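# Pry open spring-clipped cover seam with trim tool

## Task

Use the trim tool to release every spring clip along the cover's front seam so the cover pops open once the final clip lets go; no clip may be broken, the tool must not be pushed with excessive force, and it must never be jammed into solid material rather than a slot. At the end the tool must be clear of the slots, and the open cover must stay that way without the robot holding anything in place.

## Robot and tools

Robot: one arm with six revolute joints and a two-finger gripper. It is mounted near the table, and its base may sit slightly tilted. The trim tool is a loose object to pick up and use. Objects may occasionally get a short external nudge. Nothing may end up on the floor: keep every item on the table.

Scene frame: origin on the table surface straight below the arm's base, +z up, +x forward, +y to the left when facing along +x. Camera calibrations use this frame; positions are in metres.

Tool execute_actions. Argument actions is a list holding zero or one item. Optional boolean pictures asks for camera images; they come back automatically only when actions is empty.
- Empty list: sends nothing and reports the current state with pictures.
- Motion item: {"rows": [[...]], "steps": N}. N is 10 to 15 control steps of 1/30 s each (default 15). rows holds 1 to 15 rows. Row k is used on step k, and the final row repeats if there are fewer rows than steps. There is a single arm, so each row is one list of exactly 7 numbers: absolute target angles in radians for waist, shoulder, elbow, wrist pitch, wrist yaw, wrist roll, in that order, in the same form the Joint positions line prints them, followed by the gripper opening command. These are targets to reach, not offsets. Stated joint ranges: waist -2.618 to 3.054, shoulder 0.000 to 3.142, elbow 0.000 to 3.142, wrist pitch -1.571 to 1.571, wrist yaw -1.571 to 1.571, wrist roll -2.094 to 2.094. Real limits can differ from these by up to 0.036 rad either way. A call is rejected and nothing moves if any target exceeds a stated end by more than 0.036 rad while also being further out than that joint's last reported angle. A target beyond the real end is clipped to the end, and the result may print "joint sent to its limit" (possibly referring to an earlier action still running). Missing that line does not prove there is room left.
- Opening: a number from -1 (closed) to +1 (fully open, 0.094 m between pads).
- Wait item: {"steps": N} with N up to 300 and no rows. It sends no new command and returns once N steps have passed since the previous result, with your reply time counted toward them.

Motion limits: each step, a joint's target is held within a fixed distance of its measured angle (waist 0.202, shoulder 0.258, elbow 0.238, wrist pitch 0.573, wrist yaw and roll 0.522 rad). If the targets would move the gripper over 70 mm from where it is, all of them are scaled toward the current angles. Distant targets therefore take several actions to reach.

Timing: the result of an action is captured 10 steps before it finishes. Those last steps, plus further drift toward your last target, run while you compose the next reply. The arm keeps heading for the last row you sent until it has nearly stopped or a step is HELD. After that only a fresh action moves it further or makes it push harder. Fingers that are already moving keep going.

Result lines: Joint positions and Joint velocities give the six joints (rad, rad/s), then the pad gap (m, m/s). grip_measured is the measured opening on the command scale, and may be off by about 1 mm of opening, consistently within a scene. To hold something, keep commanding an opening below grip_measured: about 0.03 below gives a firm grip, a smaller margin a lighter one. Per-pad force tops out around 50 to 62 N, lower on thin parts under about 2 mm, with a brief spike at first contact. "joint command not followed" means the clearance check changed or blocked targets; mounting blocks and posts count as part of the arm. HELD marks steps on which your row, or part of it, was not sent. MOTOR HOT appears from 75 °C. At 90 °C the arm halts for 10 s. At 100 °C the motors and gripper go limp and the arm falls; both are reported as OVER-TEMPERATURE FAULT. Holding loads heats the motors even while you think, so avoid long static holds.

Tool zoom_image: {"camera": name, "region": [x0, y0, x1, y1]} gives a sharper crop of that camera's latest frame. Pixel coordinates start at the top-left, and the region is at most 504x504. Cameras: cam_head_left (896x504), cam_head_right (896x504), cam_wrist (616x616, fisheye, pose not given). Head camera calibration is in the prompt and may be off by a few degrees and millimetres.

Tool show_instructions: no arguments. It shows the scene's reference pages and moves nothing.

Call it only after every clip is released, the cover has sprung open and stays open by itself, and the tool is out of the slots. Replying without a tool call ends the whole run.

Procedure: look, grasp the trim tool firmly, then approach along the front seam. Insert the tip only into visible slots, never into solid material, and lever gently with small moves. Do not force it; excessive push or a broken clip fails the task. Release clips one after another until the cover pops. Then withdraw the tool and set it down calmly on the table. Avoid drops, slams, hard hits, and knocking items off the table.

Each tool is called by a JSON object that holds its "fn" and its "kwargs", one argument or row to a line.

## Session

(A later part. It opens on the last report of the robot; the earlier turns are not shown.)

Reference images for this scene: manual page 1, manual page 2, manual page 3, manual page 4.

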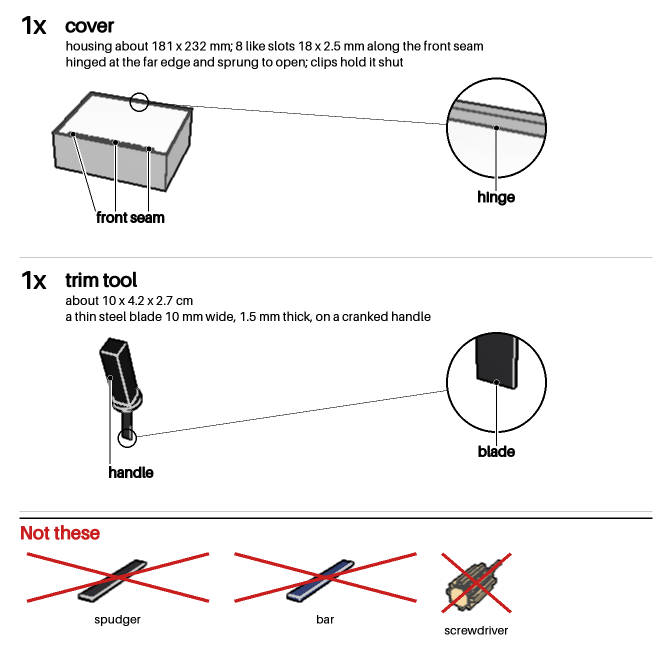

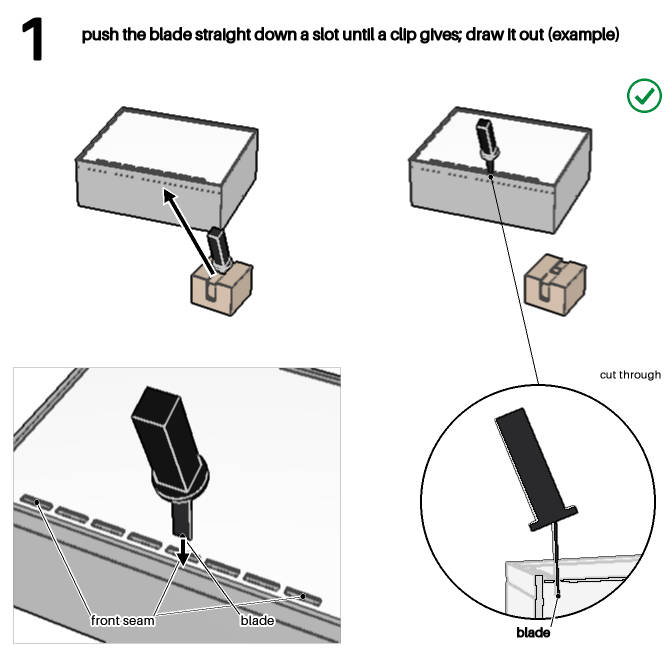

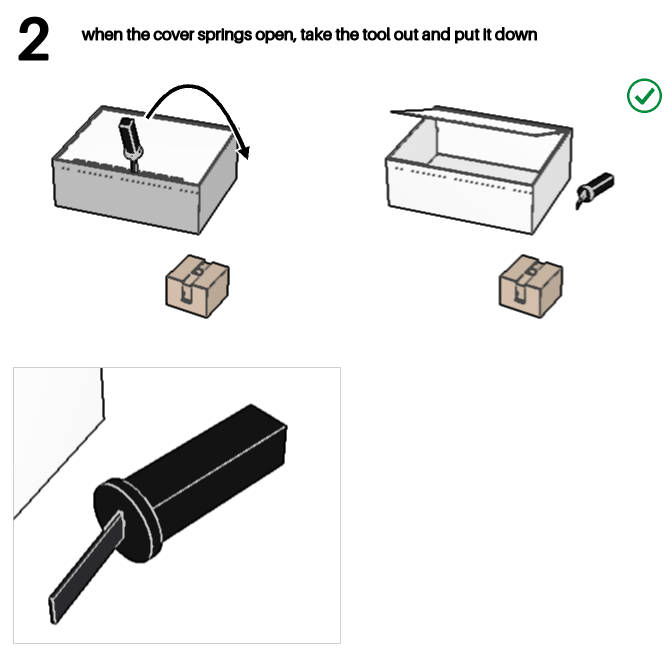

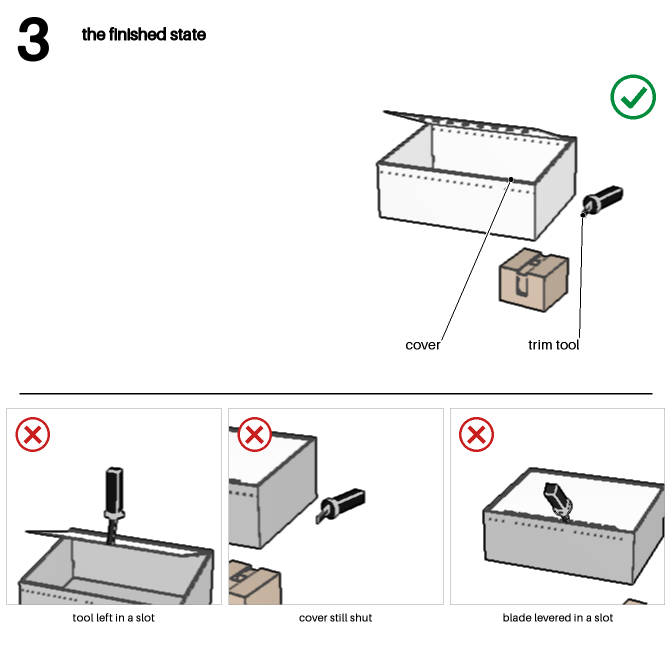

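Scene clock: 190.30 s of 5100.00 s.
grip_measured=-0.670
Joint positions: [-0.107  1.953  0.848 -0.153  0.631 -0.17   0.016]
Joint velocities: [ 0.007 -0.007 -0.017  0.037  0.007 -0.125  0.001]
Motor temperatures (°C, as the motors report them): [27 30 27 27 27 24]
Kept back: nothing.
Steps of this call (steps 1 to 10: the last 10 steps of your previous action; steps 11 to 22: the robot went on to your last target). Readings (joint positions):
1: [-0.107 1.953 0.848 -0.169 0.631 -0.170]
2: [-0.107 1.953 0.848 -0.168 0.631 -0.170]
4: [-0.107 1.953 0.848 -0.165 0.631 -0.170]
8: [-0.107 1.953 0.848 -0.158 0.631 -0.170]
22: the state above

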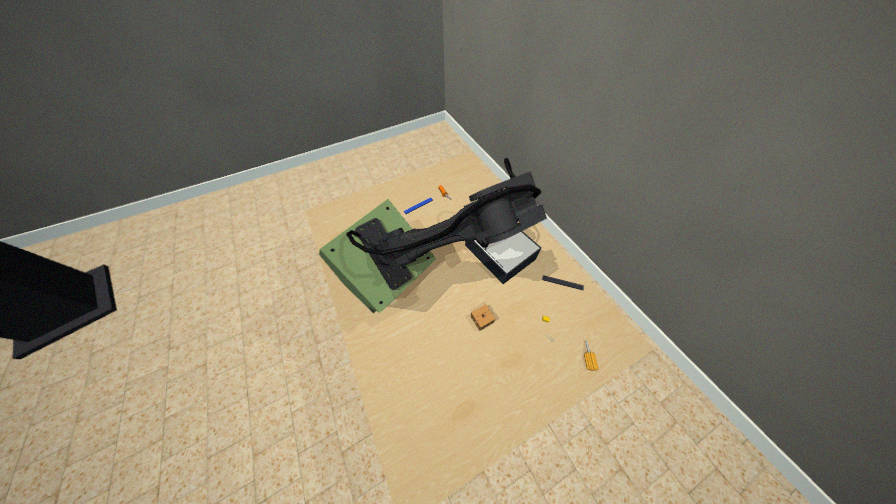

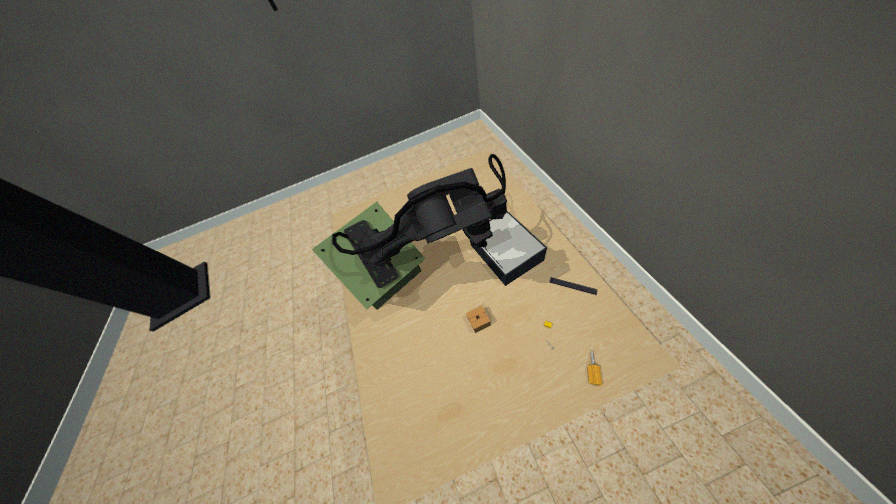

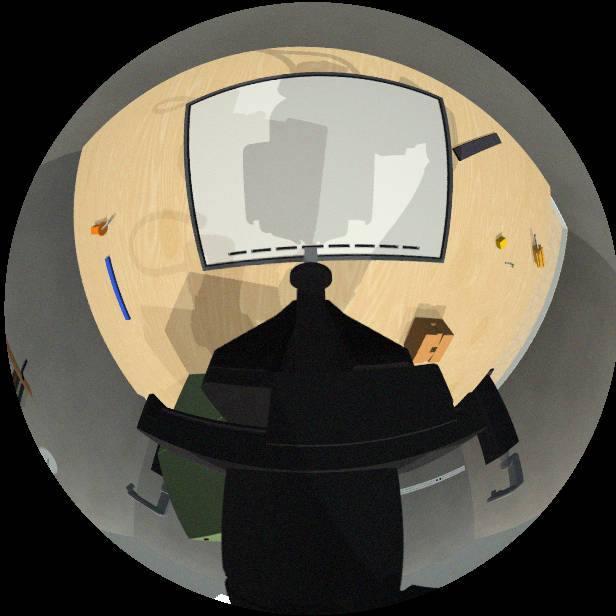

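{"fn": "execute_actions", "kwargs": {
  "actions": [
    {"rows":[[-0.090,1.968,0.827,-0.135,0.642,-0.161,-0.705],[-0.090,1.974,0.827,-0.132,0.644,-0.161,-0.705],[-0.090,1.978,0.827,-0.129,0.646,-0.161,-0.705],[-0.090,1.981,0.827,-0.127,0.648,-0.161,-0.705],[-0.090,1.982,0.827,-0.125,0.650,-0.161,-0.705],[-0.090,1.982,0.827,-0.124,0.651,-0.161,-0.705]],"steps":10}
  ]
}}

{"fn": "execute_actions", "kwargs": {
  "actions": [
    {"steps":22}
  ],
  "pictures": true
}}

{"fn": "zoom_image", "kwargs": {
  "camera": "cam_wrist",
  "region": [281, 232, 341, 262]
}}

Scene clock: 190.97 s of 5100.00 s.
grip_measured=-0.670
Joint positions: [-0.107  1.953  0.848 -0.153  0.631 -0.17   0.016]
Joint velocities: [-0.007 -0.007  0.007  0.007  0.037 -0.051 -0.001]
Motor temperatures (°C, as the motors report them): [27 30 27 27 27 24]
Kept back: the last 10 steps of this action.
Steps of this call (steps 1 to 15: the robot went on to your last target; steps 16 to 20: nothing new was sent). Readings (joint positions):
1: [-0.107 1.953 0.848 -0.153 0.631 -0.170]
2: [-0.107 1.953 0.848 -0.153 0.631 -0.170]
4: [-0.107 1.953 0.848 -0.153 0.631 -0.170]
8: [-0.107 1.953 0.848 -0.153 0.631 -0.170]
20: the state above

Scene clock: 191.70 s of 5100.00 s.
grip_measured=-0.670
Joint positions: [-0.107  1.967  0.848 -0.141  0.641 -0.17   0.016]
Joint velocities: [ 0.002 -0.027  0.002 -0.022 -0.007  0.007  0.   ]
Motor temperatures (°C, as the motors report them): [27 30 27 27 27 24]
Kept back: nothing.
Steps of this call (steps 1 to 10: the last 10 steps of your previous action; steps 11 to 22: the robot went on to your last target). Readings (joint positions):
1: [-0.107 1.953 0.848 -0.153 0.631 -0.170]
2: [-0.107 1.953 0.848 -0.152 0.632 -0.170]
4: [-0.107 1.954 0.848 -0.149 0.634 -0.170]
8: [-0.107 1.965 0.848 -0.144 0.638 -0.170]
22: the state above

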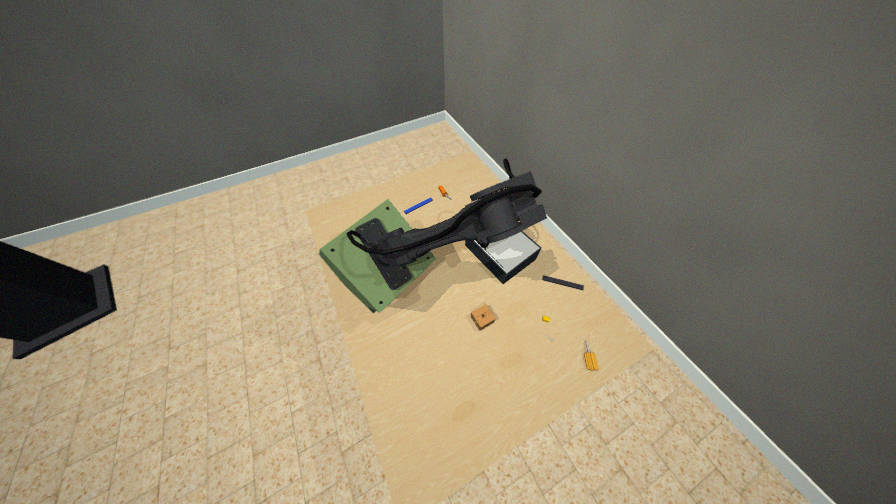

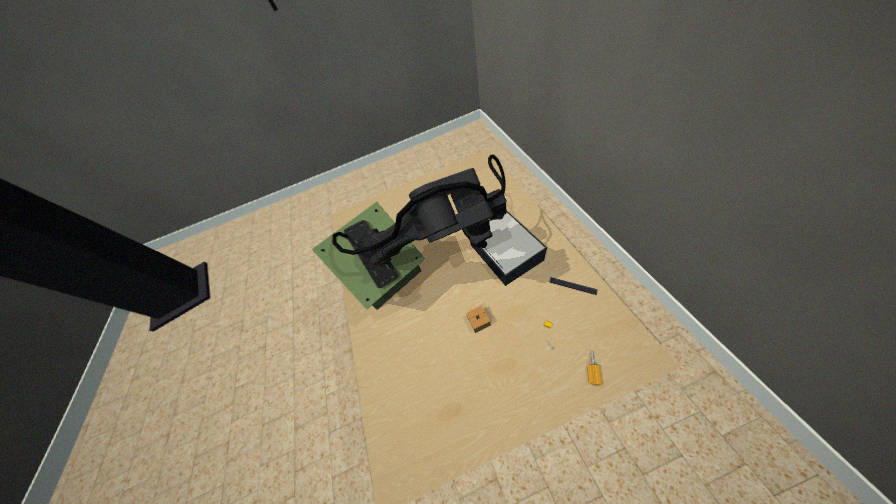

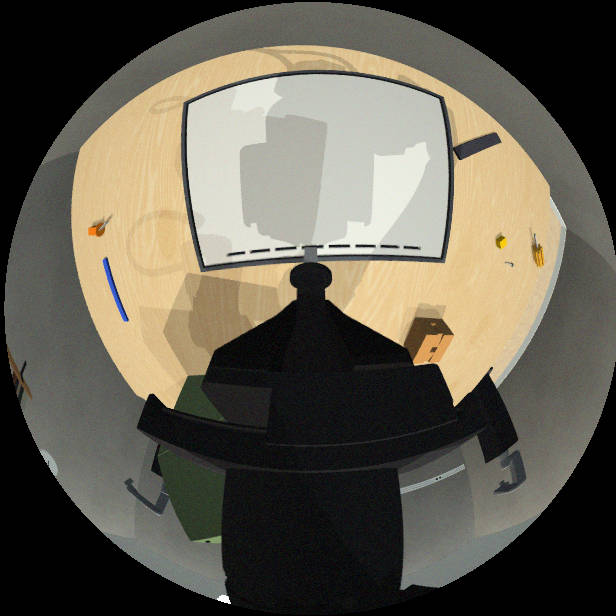

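Region (281, 232, 341, 262) of cam_wrist's 616x616 image, scaled by 8.400, with more detail than that image has.

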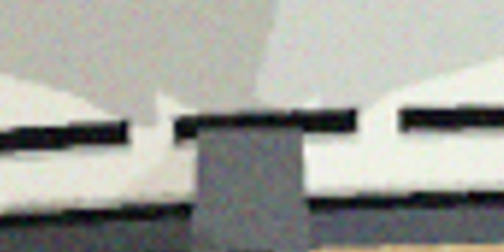

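{"fn": "execute_actions", "kwargs": {
  "actions": [
    {"rows":[[-0.090,1.982,0.827,-0.122,0.651,-0.161,-0.705],[-0.090,1.982,0.827,-0.120,0.651,-0.161,-0.705]],"steps":10}
  ]
}}

{"fn": "execute_actions", "kwargs": {
  "actions": [
    {"steps":20}
  ],
  "pictures": true
}}

{"fn": "zoom_image", "kwargs": {
  "camera": "cam_wrist",
  "region": [281, 232, 341, 262]
}}

Scene clock: 192.80 s of 5100.00 s.
grip_measured=-0.670
Joint positions: [-0.107  1.967  0.848 -0.141  0.641 -0.17   0.016]
Joint velocities: [-0.002 -0.002 -0.002 -0.037  0.022 -0.051 -0.001]
Motor temperatures (°C, as the motors report them): [27 30 27 27 27 24]
Kept back: the last 10 steps of this action.
Steps of this call (steps 1 to 15: the robot went on to your last target; steps 16 to 33: nothing new was sent). Readings (joint positions):
1: [-0.107 1.967 0.848 -0.141 0.641 -0.170]
2: [-0.107 1.967 0.848 -0.141 0.641 -0.170]
4: [-0.107 1.967 0.848 -0.141 0.641 -0.170]
8: [-0.107 1.967 0.848 -0.141 0.641 -0.170]
33: the state above

Scene clock: 193.47 s of 5100.00 s.
grip_measured=-0.670
Joint positions: [-0.107  1.967  0.848 -0.136  0.641 -0.17   0.016]
Joint velocities: [ 0.002  0.002  0.002 -0.007  0.051 -0.022 -0.001]
Motor temperatures (°C, as the motors report them): [27 30 27 27 27 24]
Kept back: nothing.
Steps of this call (steps 1 to 10: the last 10 steps of your previous action; steps 11 to 15: the robot went on to your last target; steps 16 to 20: nothing new was sent). Readings (joint positions):
1: [-0.107 1.967 0.848 -0.140 0.641 -0.170]
2: [-0.107 1.967 0.848 -0.140 0.641 -0.170]
4: [-0.107 1.967 0.848 -0.138 0.641 -0.170]
8: [-0.107 1.967 0.848 -0.137 0.641 -0.170]
20: the state above
The arm was judged still, so your last target was given up. Only a new action makes it travel on or press farther. Fingers that are still opening or closing keep moving.

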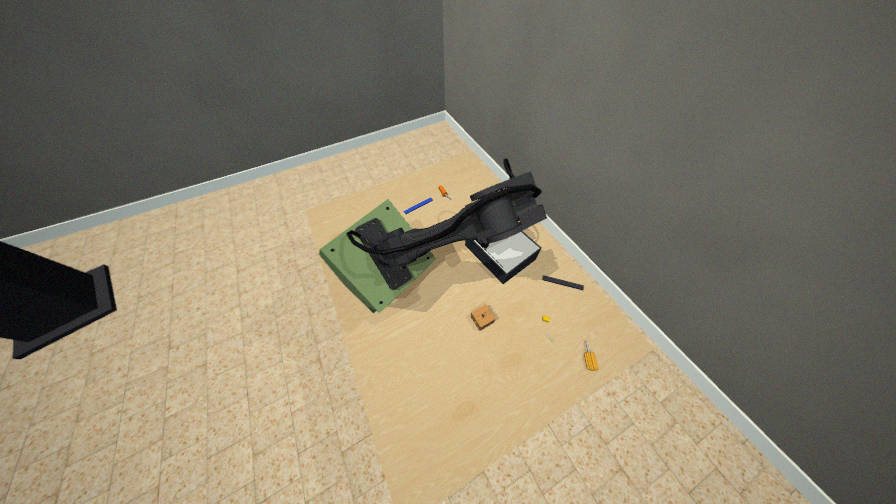

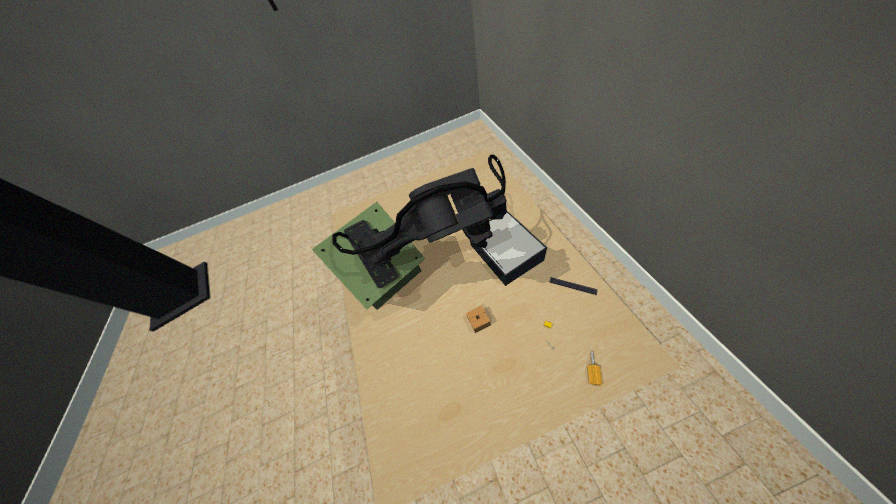

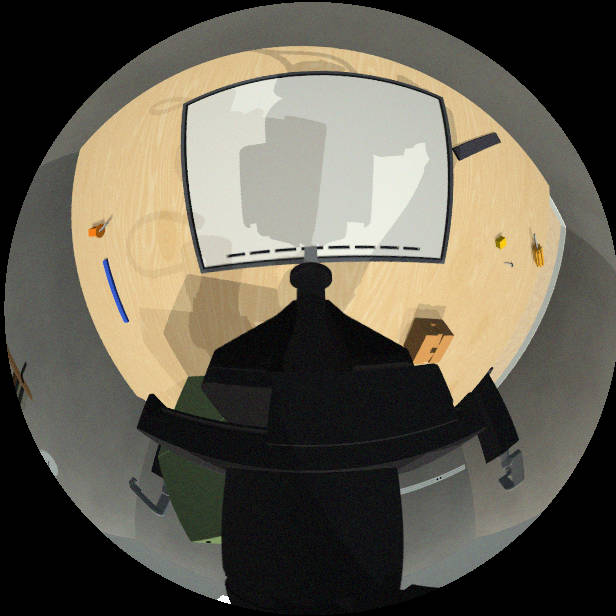

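Region (281, 232, 341, 262) of cam_wrist's 616x616 image, scaled by 8.400, with more detail than that image has.

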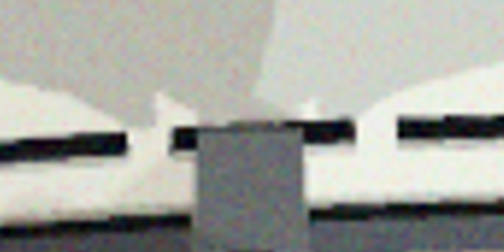

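{"fn": "execute_actions", "kwargs": {
  "actions": [
    {"rows":[[-0.090,1.982,0.827,-0.120,0.652,-0.161,-0.705],[-0.090,1.988,0.827,-0.117,0.654,-0.161,-0.705],[-0.090,1.992,0.827,-0.114,0.656,-0.161,-0.705],[-0.090,1.995,0.827,-0.112,0.658,-0.161,-0.705],[-0.090,1.996,0.827,-0.110,0.660,-0.161,-0.705],[-0.090,1.996,0.827,-0.108,0.661,-0.161,-0.705]],"steps":10}
  ]
}}

{"fn": "execute_actions", "kwargs": {
  "actions": [
    {"steps":22}
  ],
  "pictures": true
}}

{"fn": "zoom_image", "kwargs": {
  "camera": "cam_wrist",
  "region": [281, 232, 341, 262]
}}

Scene clock: 194.13 s of 5100.00 s.
grip_measured=-0.670
Joint positions: [-0.107  1.967  0.848 -0.136  0.641 -0.17   0.016]
Joint velocities: [-0.017  0.002 -0.007 -0.022 -0.037 -0.007  0.001]
Motor temperatures (°C, as the motors report them): [27 30 27 27 27 24]
Kept back: the last 10 steps of this action.
Steps of this call (steps 1 to 20: nothing new was sent). Readings (joint positions):
1: [-0.107 1.967 0.848 -0.136 0.641 -0.170]
2: [-0.107 1.967 0.848 -0.136 0.641 -0.170]
4: [-0.107 1.967 0.848 -0.136 0.641 -0.170]
8: [-0.107 1.967 0.848 -0.136 0.641 -0.170]
20: the state above

Scene clock: 194.87 s of 5100.00 s.
grip_measured=-0.670
Joint positions: [-0.107  1.981  0.848 -0.124  0.651 -0.17   0.016]
Joint velocities: [-0.012  0.002  0.002  0.051 -0.037  0.007 -0.003]
Motor temperatures (°C, as the motors report them): [27 30 27 27 27 24]
Kept back: nothing.
Steps of this call (steps 1 to 10: the last 10 steps of your previous action; steps 11 to 22: the robot went on to your last target). Readings (joint positions):
1: [-0.107 1.967 0.848 -0.136 0.641 -0.170]
2: [-0.107 1.967 0.848 -0.136 0.642 -0.170]
4: [-0.107 1.968 0.848 -0.134 0.644 -0.170]
8: [-0.107 1.979 0.848 -0.128 0.648 -0.170]
22: the state above

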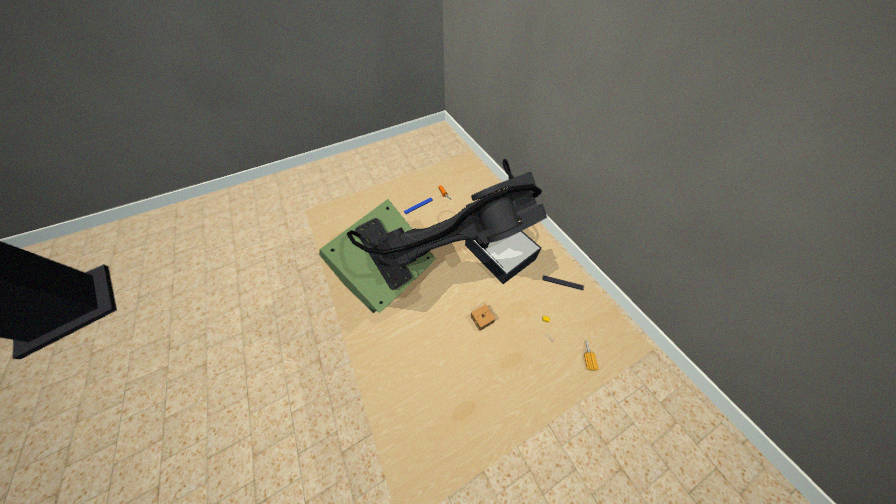

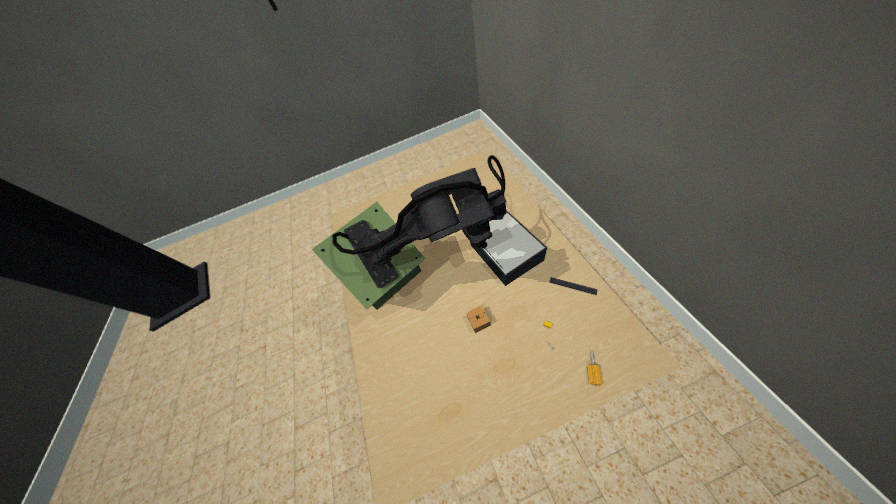

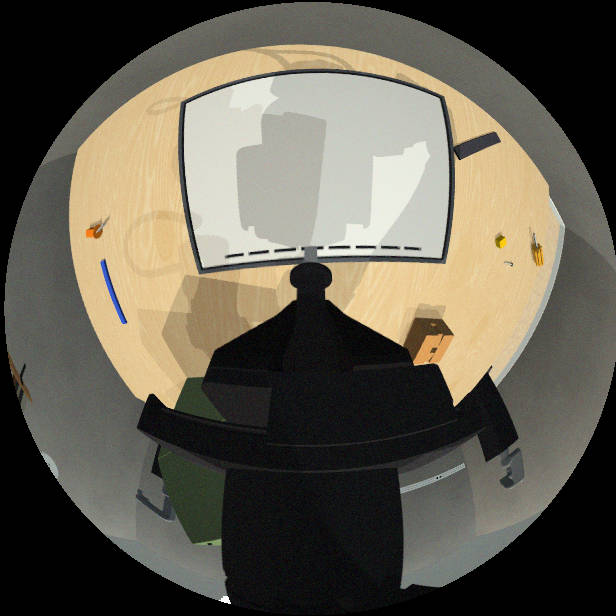

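Region (281, 232, 341, 262) of cam_wrist's 616x616 image, scaled by 8.400, with more detail than that image has.

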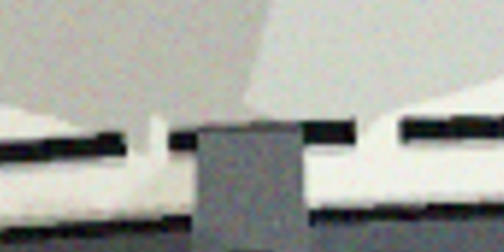

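{"fn": "execute_actions", "kwargs": {
  "actions": [
    {"rows":[[-0.090,1.996,0.827,-0.108,0.662,-0.161,-0.705],[-0.090,2.002,0.827,-0.105,0.664,-0.161,-0.705],[-0.090,2.006,0.827,-0.102,0.666,-0.161,-0.705],[-0.090,2.009,0.827,-0.100,0.668,-0.161,-0.705],[-0.090,2.010,0.827,-0.098,0.670,-0.161,-0.705],[-0.090,2.010,0.827,-0.096,0.671,-0.161,-0.705]],"steps":10}
  ]
}}

{"fn": "execute_actions", "kwargs": {
  "actions": [
    {"steps":22}
  ],
  "pictures": true
}}

{"fn": "zoom_image", "kwargs": {
  "camera": "cam_wrist",
  "region": [281, 232, 341, 262]
}}

Scene clock: 195.50 s of 5100.00 s.
grip_measured=-0.670
Joint positions: [-0.107  1.981  0.848 -0.124  0.651 -0.17   0.016]
Joint velocities: [-0.002  0.002 -0.007 -0.022  0.007 -0.066  0.   ]
Motor temperatures (°C, as the motors report them): [27 30 26 27 27 24]
Kept back: the last 10 steps of this action.
Steps of this call (steps 1 to 15: the robot went on to your last target; steps 16 to 19: nothing new was sent). Readings (joint positions):
1: [-0.107 1.981 0.848 -0.124 0.651 -0.170]
2: [-0.107 1.981 0.848 -0.124 0.651 -0.170]
4: [-0.107 1.981 0.848 -0.124 0.651 -0.170]
8: [-0.107 1.981 0.848 -0.124 0.651 -0.170]
19: the state above

Scene clock: 196.23 s of 5100.00 s.
grip_measured=-0.670
Joint positions: [-0.107  1.993  0.848 -0.112  0.657 -0.17   0.016]
Joint velocities: [-0.002  0.012 -0.017 -0.037 -0.007 -0.007 -0.001]
Motor temperatures (°C, as the motors report them): [27 30 26 27 27 24]
Kept back: nothing.
Steps of this call (steps 1 to 10: the last 10 steps of your previous action; steps 11 to 22: the robot went on to your last target). Readings (joint positions):
1: [-0.107 1.981 0.848 -0.124 0.651 -0.170]
2: [-0.107 1.981 0.848 -0.124 0.651 -0.170]
4: [-0.107 1.984 0.848 -0.121 0.654 -0.170]
8: [-0.107 1.993 0.848 -0.112 0.657 -0.170]
22: the state above

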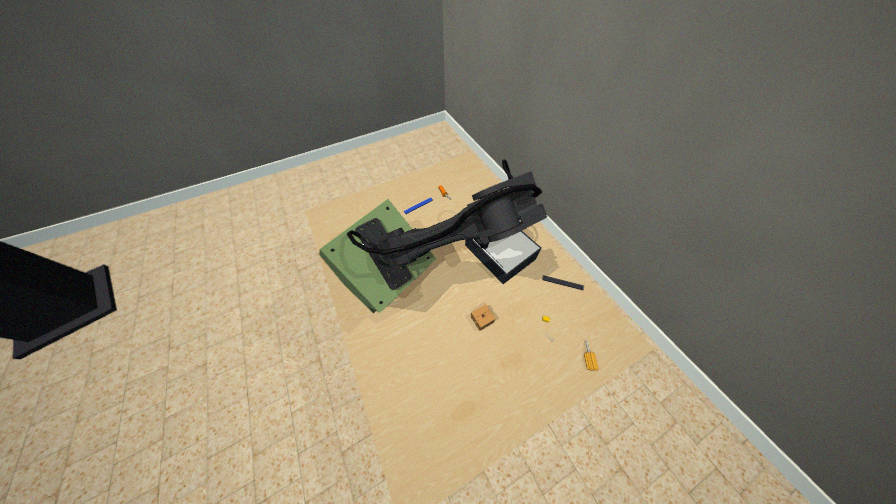

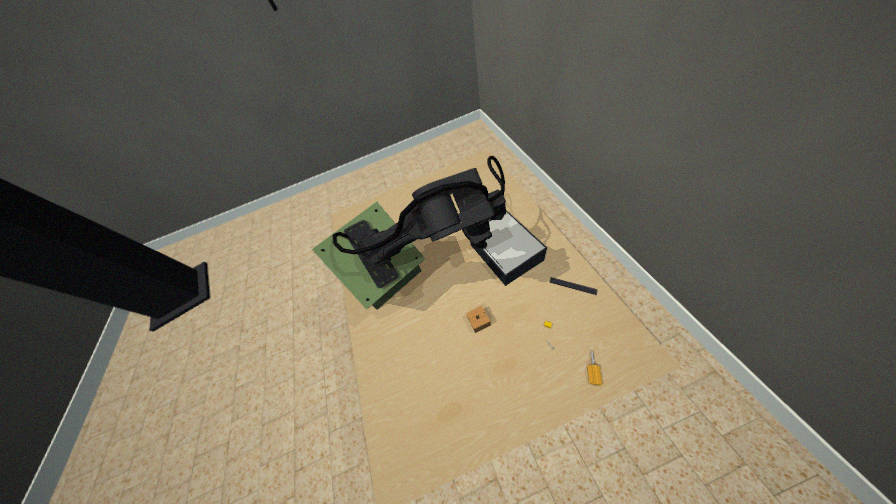

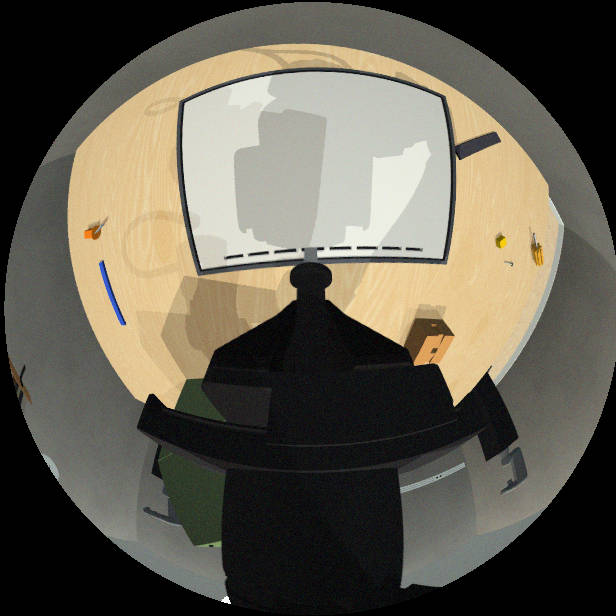

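Region (281, 232, 341, 262) of cam_wrist's 616x616 image, scaled by 8.400, with more detail than that image has.

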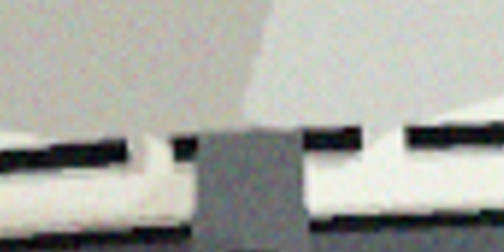

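{"fn": "execute_actions", "kwargs": {
  "actions": [
    {"rows":[[-0.090,2.008,0.827,-0.096,0.670,-0.161,-0.705],[-0.090,2.014,0.827,-0.093,0.672,-0.161,-0.705],[-0.090,2.018,0.827,-0.090,0.674,-0.161,-0.705],[-0.090,2.021,0.827,-0.088,0.675,-0.161,-0.705],[-0.090,2.022,0.827,-0.086,0.676,-0.161,-0.705],[-0.090,2.022,0.827,-0.084,0.677,-0.161,-0.705]],"steps":10}
  ]
}}

{"fn": "execute_actions", "kwargs": {
  "actions": [
    {"steps":22}
  ]
}}

Scene clock: 196.70 s of 5100.00 s.
grip_measured=-0.670
Joint positions: [-0.107  1.993  0.848 -0.112  0.657 -0.17   0.016]
Joint velocities: [-0.012  0.017  0.002 -0.066  0.022 -0.11   0.   ]
Motor temperatures (°C, as the motors report them): [27 30 26 27 27 24]
Kept back: the last 10 steps of this action.
Steps of this call (steps 1 to 14: the robot went on to your last target). Readings (joint positions):
1: [-0.107 1.993 0.848 -0.112 0.657 -0.170]
2: [-0.107 1.993 0.848 -0.112 0.657 -0.170]
4: [-0.107 1.993 0.848 -0.112 0.657 -0.170]
8: [-0.107 1.993 0.848 -0.112 0.657 -0.170]
14: the state above

Scene clock: 197.43 s of 5100.00 s.
grip_measured=-0.670
Joint positions: [-0.104  2.     0.848 -0.105  0.665 -0.17   0.016]
Joint velocities: [-0.012 -0.007 -0.012  0.022  0.037 -0.051  0.   ]
Motor temperatures (°C, as the motors report them): [27 30 26 27 27 24]
Kept back: nothing.
Steps of this call (steps 1 to 10: the last 10 steps of your previous action; steps 11 to 15: the robot went on to your last target; steps 16 to 22: nothing new was sent). Readings (joint positions):
1: [-0.107 1.993 0.848 -0.112 0.657 -0.170]
2: [-0.107 1.993 0.848 -0.111 0.657 -0.170]
4: [-0.107 1.994 0.848 -0.110 0.658 -0.170]
8: [-0.105 1.999 0.848 -0.105 0.664 -0.170]
22: the state above
The arm was judged still, so your last target was given up. Only a new action makes it travel on or press farther. Fingers that are still opening or closing keep moving.

{"fn": "execute_actions", "kwargs": {
  "actions": [
    {"rows":[[-0.090,2.022,0.827,-0.085,0.677,-0.161,-0.705],[-0.090,2.026,0.827,-0.084,0.677,-0.161,-0.705],[-0.090,2.030,0.827,-0.083,0.678,-0.161,-0.705],[-0.090,2.033,0.827,-0.082,0.678,-0.161,-0.705],[-0.090,2.035,0.827,-0.081,0.679,-0.161,-0.705]],"steps":10}
  ]
}}

{"fn": "execute_actions", "kwargs": {
  "actions": [
    {"steps":16}
  ]
}}

Scene clock: 197.80 s of 5100.00 s.
grip_measured=-0.670
Joint positions: [-0.104  2.     0.848 -0.105  0.665 -0.17   0.016]
Joint velocities: [ 0.002  0.002  0.002  0.007 -0.095  0.051 -0.001]
Motor temperatures (°C, as the motors report them): [27 30 26 27 27 24]
Kept back: the last 10 steps of this action.
Steps of this call (steps 1 to 11: nothing new was sent). Readings (joint positions):
1: [-0.104 2.000 0.848 -0.105 0.665 -0.170]
2: [-0.104 2.000 0.848 -0.105 0.665 -0.170]
4: [-0.104 2.000 0.848 -0.105 0.665 -0.170]
8: [-0.104 2.000 0.848 -0.105 0.665 -0.170]
11: the state above

Scene clock: 198.33 s of 5100.00 s.
grip_measured=-0.670
Joint positions: [-0.1    2.007  0.848 -0.099  0.674 -0.17   0.016]
Joint velocities: [-0.002 -0.002  0.007  0.007  0.037 -0.037  0.   ]
Motor temperatures (°C, as the motors report them): [27 30 26 27 27 24]
Kept back: nothing.
Steps of this call (steps 1 to 10: the last 10 steps of your previous action; steps 11 to 15: the robot went on to your last target; step 16: nothing new was sent). Readings (joint positions):
1: [-0.104 2.000 0.848 -0.105 0.665 -0.170]
2: [-0.104 2.000 0.848 -0.105 0.665 -0.170]
4: [-0.104 2.001 0.848 -0.105 0.666 -0.170]
8: [-0.102 2.006 0.848 -0.100 0.673 -0.170]
16: the state above
The arm was judged still, so your last target was given up. Only a new action makes it travel on or press farther. Fingers that are still opening or closing keep moving.

{"fn": "execute_actions", "kwargs": {
  "actions": [
    {"rows":[[-0.098,2.036,0.827,-0.081,0.680,-0.161,-0.705],[-0.100,2.040,0.827,-0.080,0.680,-0.161,-0.705],[-0.102,2.044,0.827,-0.079,0.681,-0.161,-0.705],[-0.102,2.047,0.827,-0.078,0.681,-0.161,-0.705],[-0.102,2.049,0.827,-0.077,0.682,-0.161,-0.705]],"steps":10}
  ]
}}

{"fn": "execute_actions", "kwargs": {
  "actions": [
    {"steps":16}
  ]
}}

Scene clock: 198.77 s of 5100.00 s.
grip_measured=-0.670
Joint positions: [-0.1    2.007  0.848 -0.099  0.674 -0.17   0.016]
Joint velocities: [ 0.002 -0.007 -0.012  0.051  0.022  0.066  0.001]
Motor temperatures (°C, as the motors report them): [27 30 26 27 27 24]
Kept back: the last 10 steps of this action.
Steps of this call (steps 1 to 13: nothing new was sent). Readings (joint positions):
1: [-0.100 2.007 0.848 -0.099 0.674 -0.170]
2: [-0.100 2.007 0.848 -0.099 0.674 -0.170]
4: [-0.100 2.007 0.848 -0.099 0.674 -0.170]
8: [-0.100 2.007 0.848 -0.099 0.674 -0.170]
13: the state above

Scene clock: 199.30 s of 5100.00 s.
grip_measured=-0.670
Joint positions: [-0.1    2.012  0.848 -0.096  0.678 -0.17   0.016]
Joint velocities: [-0.007 -0.002 -0.002 -0.051  0.007 -0.037 -0.   ]
Motor temperatures (°C, as the motors report them): [27 30 26 27 27 24]
Kept back: nothing.
Steps of this call (steps 1 to 10: the last 10 steps of your previous action; steps 11 to 15: the robot went on to your last target; step 16: nothing new was sent). Readings (joint positions):
1: [-0.100 2.007 0.848 -0.099 0.674 -0.170]
2: [-0.100 2.007 0.848 -0.099 0.674 -0.170]
4: [-0.100 2.009 0.848 -0.098 0.676 -0.170]
8: [-0.100 2.012 0.848 -0.096 0.678 -0.170]
16: the state above
The arm was judged still, so your last target was given up. Only a new action makes it travel on or press farther. Fingers that are still opening or closing keep moving.

{"fn": "execute_actions", "kwargs": {
  "actions": [
    {"rows":[[-0.102,2.050,0.827,-0.077,0.683,-0.161,-0.705],[-0.102,2.054,0.827,-0.076,0.684,-0.161,-0.705],[-0.102,2.058,0.827,-0.075,0.685,-0.161,-0.705],[-0.102,2.061,0.827,-0.074,0.686,-0.161,-0.705],[-0.102,2.063,0.827,-0.073,0.687,-0.161,-0.705]],"steps":10}
  ]
}}

{"fn": "execute_actions", "kwargs": {
  "actions": [
    {"steps":14}
  ]
}}

Scene clock: 199.63 s of 5100.00 s.
grip_measured=-0.670
Joint positions: [-0.1    2.012  0.848 -0.096  0.678 -0.17   0.016]
Joint velocities: [ 0.002  0.002 -0.007  0.022 -0.022  0.066  0.   ]
Motor temperatures (°C, as the motors report them): [27 30 26 27 27 24]
Kept back: the last 10 steps of this action.
Steps of this call (steps 1 to 10: nothing new was sent). Readings (joint positions):
1: [-0.100 2.012 0.848 -0.096 0.678 -0.170]
2: [-0.100 2.012 0.848 -0.096 0.678 -0.170]
4: [-0.100 2.012 0.848 -0.096 0.678 -0.170]
8: [-0.100 2.012 0.848 -0.096 0.678 -0.170]
10: the state above

Scene clock: 200.10 s of 5100.00 s.
grip_measured=-0.670
Joint positions: [-0.097  2.018  0.848 -0.091  0.687 -0.17   0.016]
Joint velocities: [-0.002  0.007  0.002 -0.037 -0.022  0.007 -0.   ]
Motor temperatures (°C, as the motors report them): [27 30 26 27 27 24]
Kept back: nothing.
Steps of this call (steps 1 to 10: the last 10 steps of your previous action; steps 11 to 14: the robot went on to your last target). Readings (joint positions):
1: [-0.100 2.012 0.848 -0.096 0.678 -0.170]
2: [-0.100 2.012 0.848 -0.096 0.678 -0.170]
4: [-0.100 2.013 0.848 -0.095 0.679 -0.170]
8: [-0.098 2.018 0.848 -0.092 0.686 -0.170]
14: the state above

{"fn": "execute_actions", "kwargs": {
  "actions": [
    {"rows":[[-0.104,2.064,0.827,-0.073,0.688,-0.161,-0.705],[-0.104,2.068,0.827,-0.072,0.688,-0.161,-0.705],[-0.104,2.072,0.827,-0.071,0.689,-0.161,-0.705],[-0.104,2.075,0.827,-0.070,0.689,-0.161,-0.705],[-0.104,2.077,0.827,-0.069,0.690,-0.161,-0.705]],"steps":10}
  ]
}}

{"fn": "execute_actions", "kwargs": {
  "actions": [
    {"steps":14}
  ]
}}

Scene clock: 200.43 s of 5100.00 s.
grip_measured=-0.670
Joint positions: [-0.097  2.018  0.848 -0.091  0.687 -0.17   0.016]
Joint velocities: [ 0.002 -0.007  0.002  0.022  0.037 -0.037  0.001]
Motor temperatures (°C, as the motors report them): [27 30 26 27 27 24]
Kept back: the last 10 steps of this action.
Steps of this call (steps 1 to 10: the robot went on to your last target). Readings (joint positions):
1: [-0.097 2.018 0.848 -0.091 0.687 -0.170]
2: [-0.097 2.018 0.848 -0.091 0.687 -0.170]
4: [-0.097 2.018 0.848 -0.091 0.687 -0.170]
8: [-0.097 2.018 0.848 -0.091 0.687 -0.170]
10: the state above

Scene clock: 200.90 s of 5100.00 s.
grip_measured=-0.670
Joint positions: [-0.096  2.038  0.848 -0.068  0.696 -0.169  0.016]
Joint velocities: [ 0.002  0.002 -0.007 -0.051  0.051 -0.139 -0.001]
Motor temperatures (°C, as the motors report them): [27 30 26 27 27 24]
Kept back: nothing.
Steps of this call (steps 1 to 10: the last 10 steps of your previous action; steps 11 to 14: the robot went on to your last target). Readings (joint positions):
1: [-0.097 2.018 0.848 -0.091 0.687 -0.170]
2: [-0.097 2.018 0.848 -0.091 0.687 -0.170]
4: [-0.097 2.024 0.848 -0.084 0.688 -0.170]
8: [-0.096 2.038 0.848 -0.068 0.696 -0.169]
14: the state above

{"fn": "execute_actions", "kwargs": {
  "actions": [
    {"rows":[[-0.106,2.040,0.827,-0.072,0.690,-0.161,-0.705],[-0.108,2.026,0.827,-0.080,0.685,-0.161,-0.705],[-0.110,2.015,0.827,-0.088,0.680,-0.161,-0.705],[-0.112,2.009,0.827,-0.095,0.675,-0.161,-0.705],[-0.114,2.003,0.827,-0.102,0.670,-0.161,-0.705],[-0.116,1.997,0.827,-0.109,0.665,-0.161,-0.705],[-0.118,1.991,0.827,-0.116,0.660,-0.161,-0.705],[-0.120,1.985,0.827,-0.123,0.655,-0.161,-0.705],[-0.121,1.980,0.827,-0.129,0.651,-0.161,-0.705],[-0.122,1.976,0.827,-0.134,0.647,-0.161,-0.705]],"steps":12}
  ]
}}

{"fn": "execute_actions", "kwargs": {
  "actions": [
    {"steps":18}
  ],
  "pictures": true
}}

Scene clock: 201.57 s of 5100.00 s.
grip_measured=-0.670
Joint positions: [-0.096  2.036  0.848 -0.068  0.695 -0.169  0.016]
Joint velocities: [-0.012 -0.061  0.007 -0.066 -0.11  -0.051 -0.   ]
Motor temperatures (°C, as the motors report them): [27 30 26 27 27 24]
Steps of this call (steps 1 to 18: the robot went on to your last target; steps 19 to 20: the first 2 steps of this action). Readings (joint positions):
19: [-0.096 2.038 0.848 -0.068 0.696 -0.169]
20: the state above

Scene clock: 202.17 s of 5100.00 s.
grip_measured=-0.670
Joint positions: [-0.121  2.003  0.848 -0.092  0.639 -0.169  0.016]
Joint velocities: [ 0.002 -0.017 -0.007  0.007  0.022  0.007 -0.002]
Motor temperatures (°C, as the motors report them): [27 30 26 27 27 24]
Kept back: nothing.
Steps of this call (steps 1 to 10: the last 10 steps of your previous action; steps 11 to 18: the robot went on to your last target). Readings (joint positions):
1: [-0.097 2.034 0.848 -0.068 0.693 -0.169]
2: [-0.099 2.033 0.848 -0.068 0.689 -0.169]
4: [-0.104 2.027 0.848 -0.072 0.678 -0.169]
8: [-0.117 2.012 0.848 -0.083 0.651 -0.169]
18: the state above

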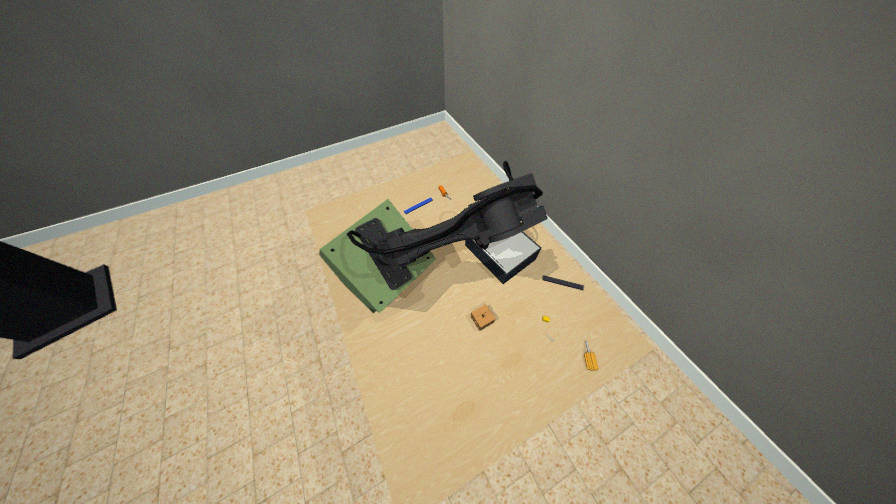

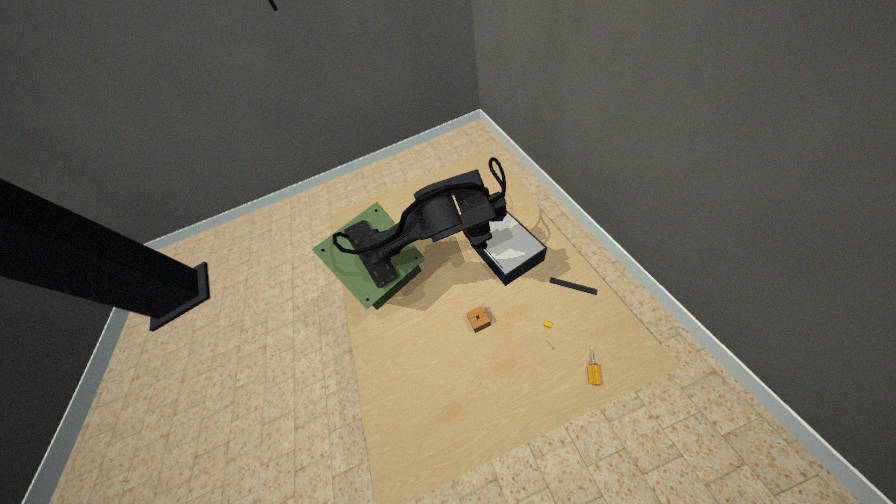

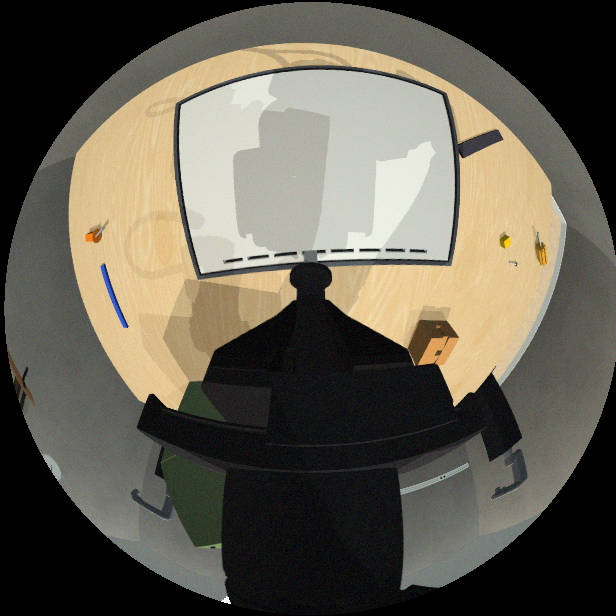

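{"fn": "zoom_image", "kwargs": {
  "camera": "cam_wrist",
  "region": [261, 222, 361, 272]
}}

Region (261, 222, 361, 272) of cam_wrist's 616x616 image, scaled by 5.040, with more detail than that image has.

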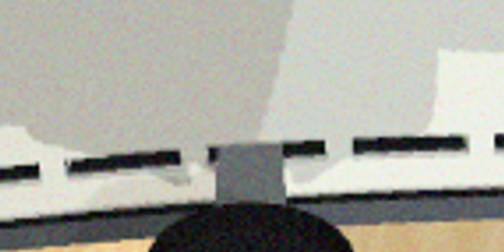

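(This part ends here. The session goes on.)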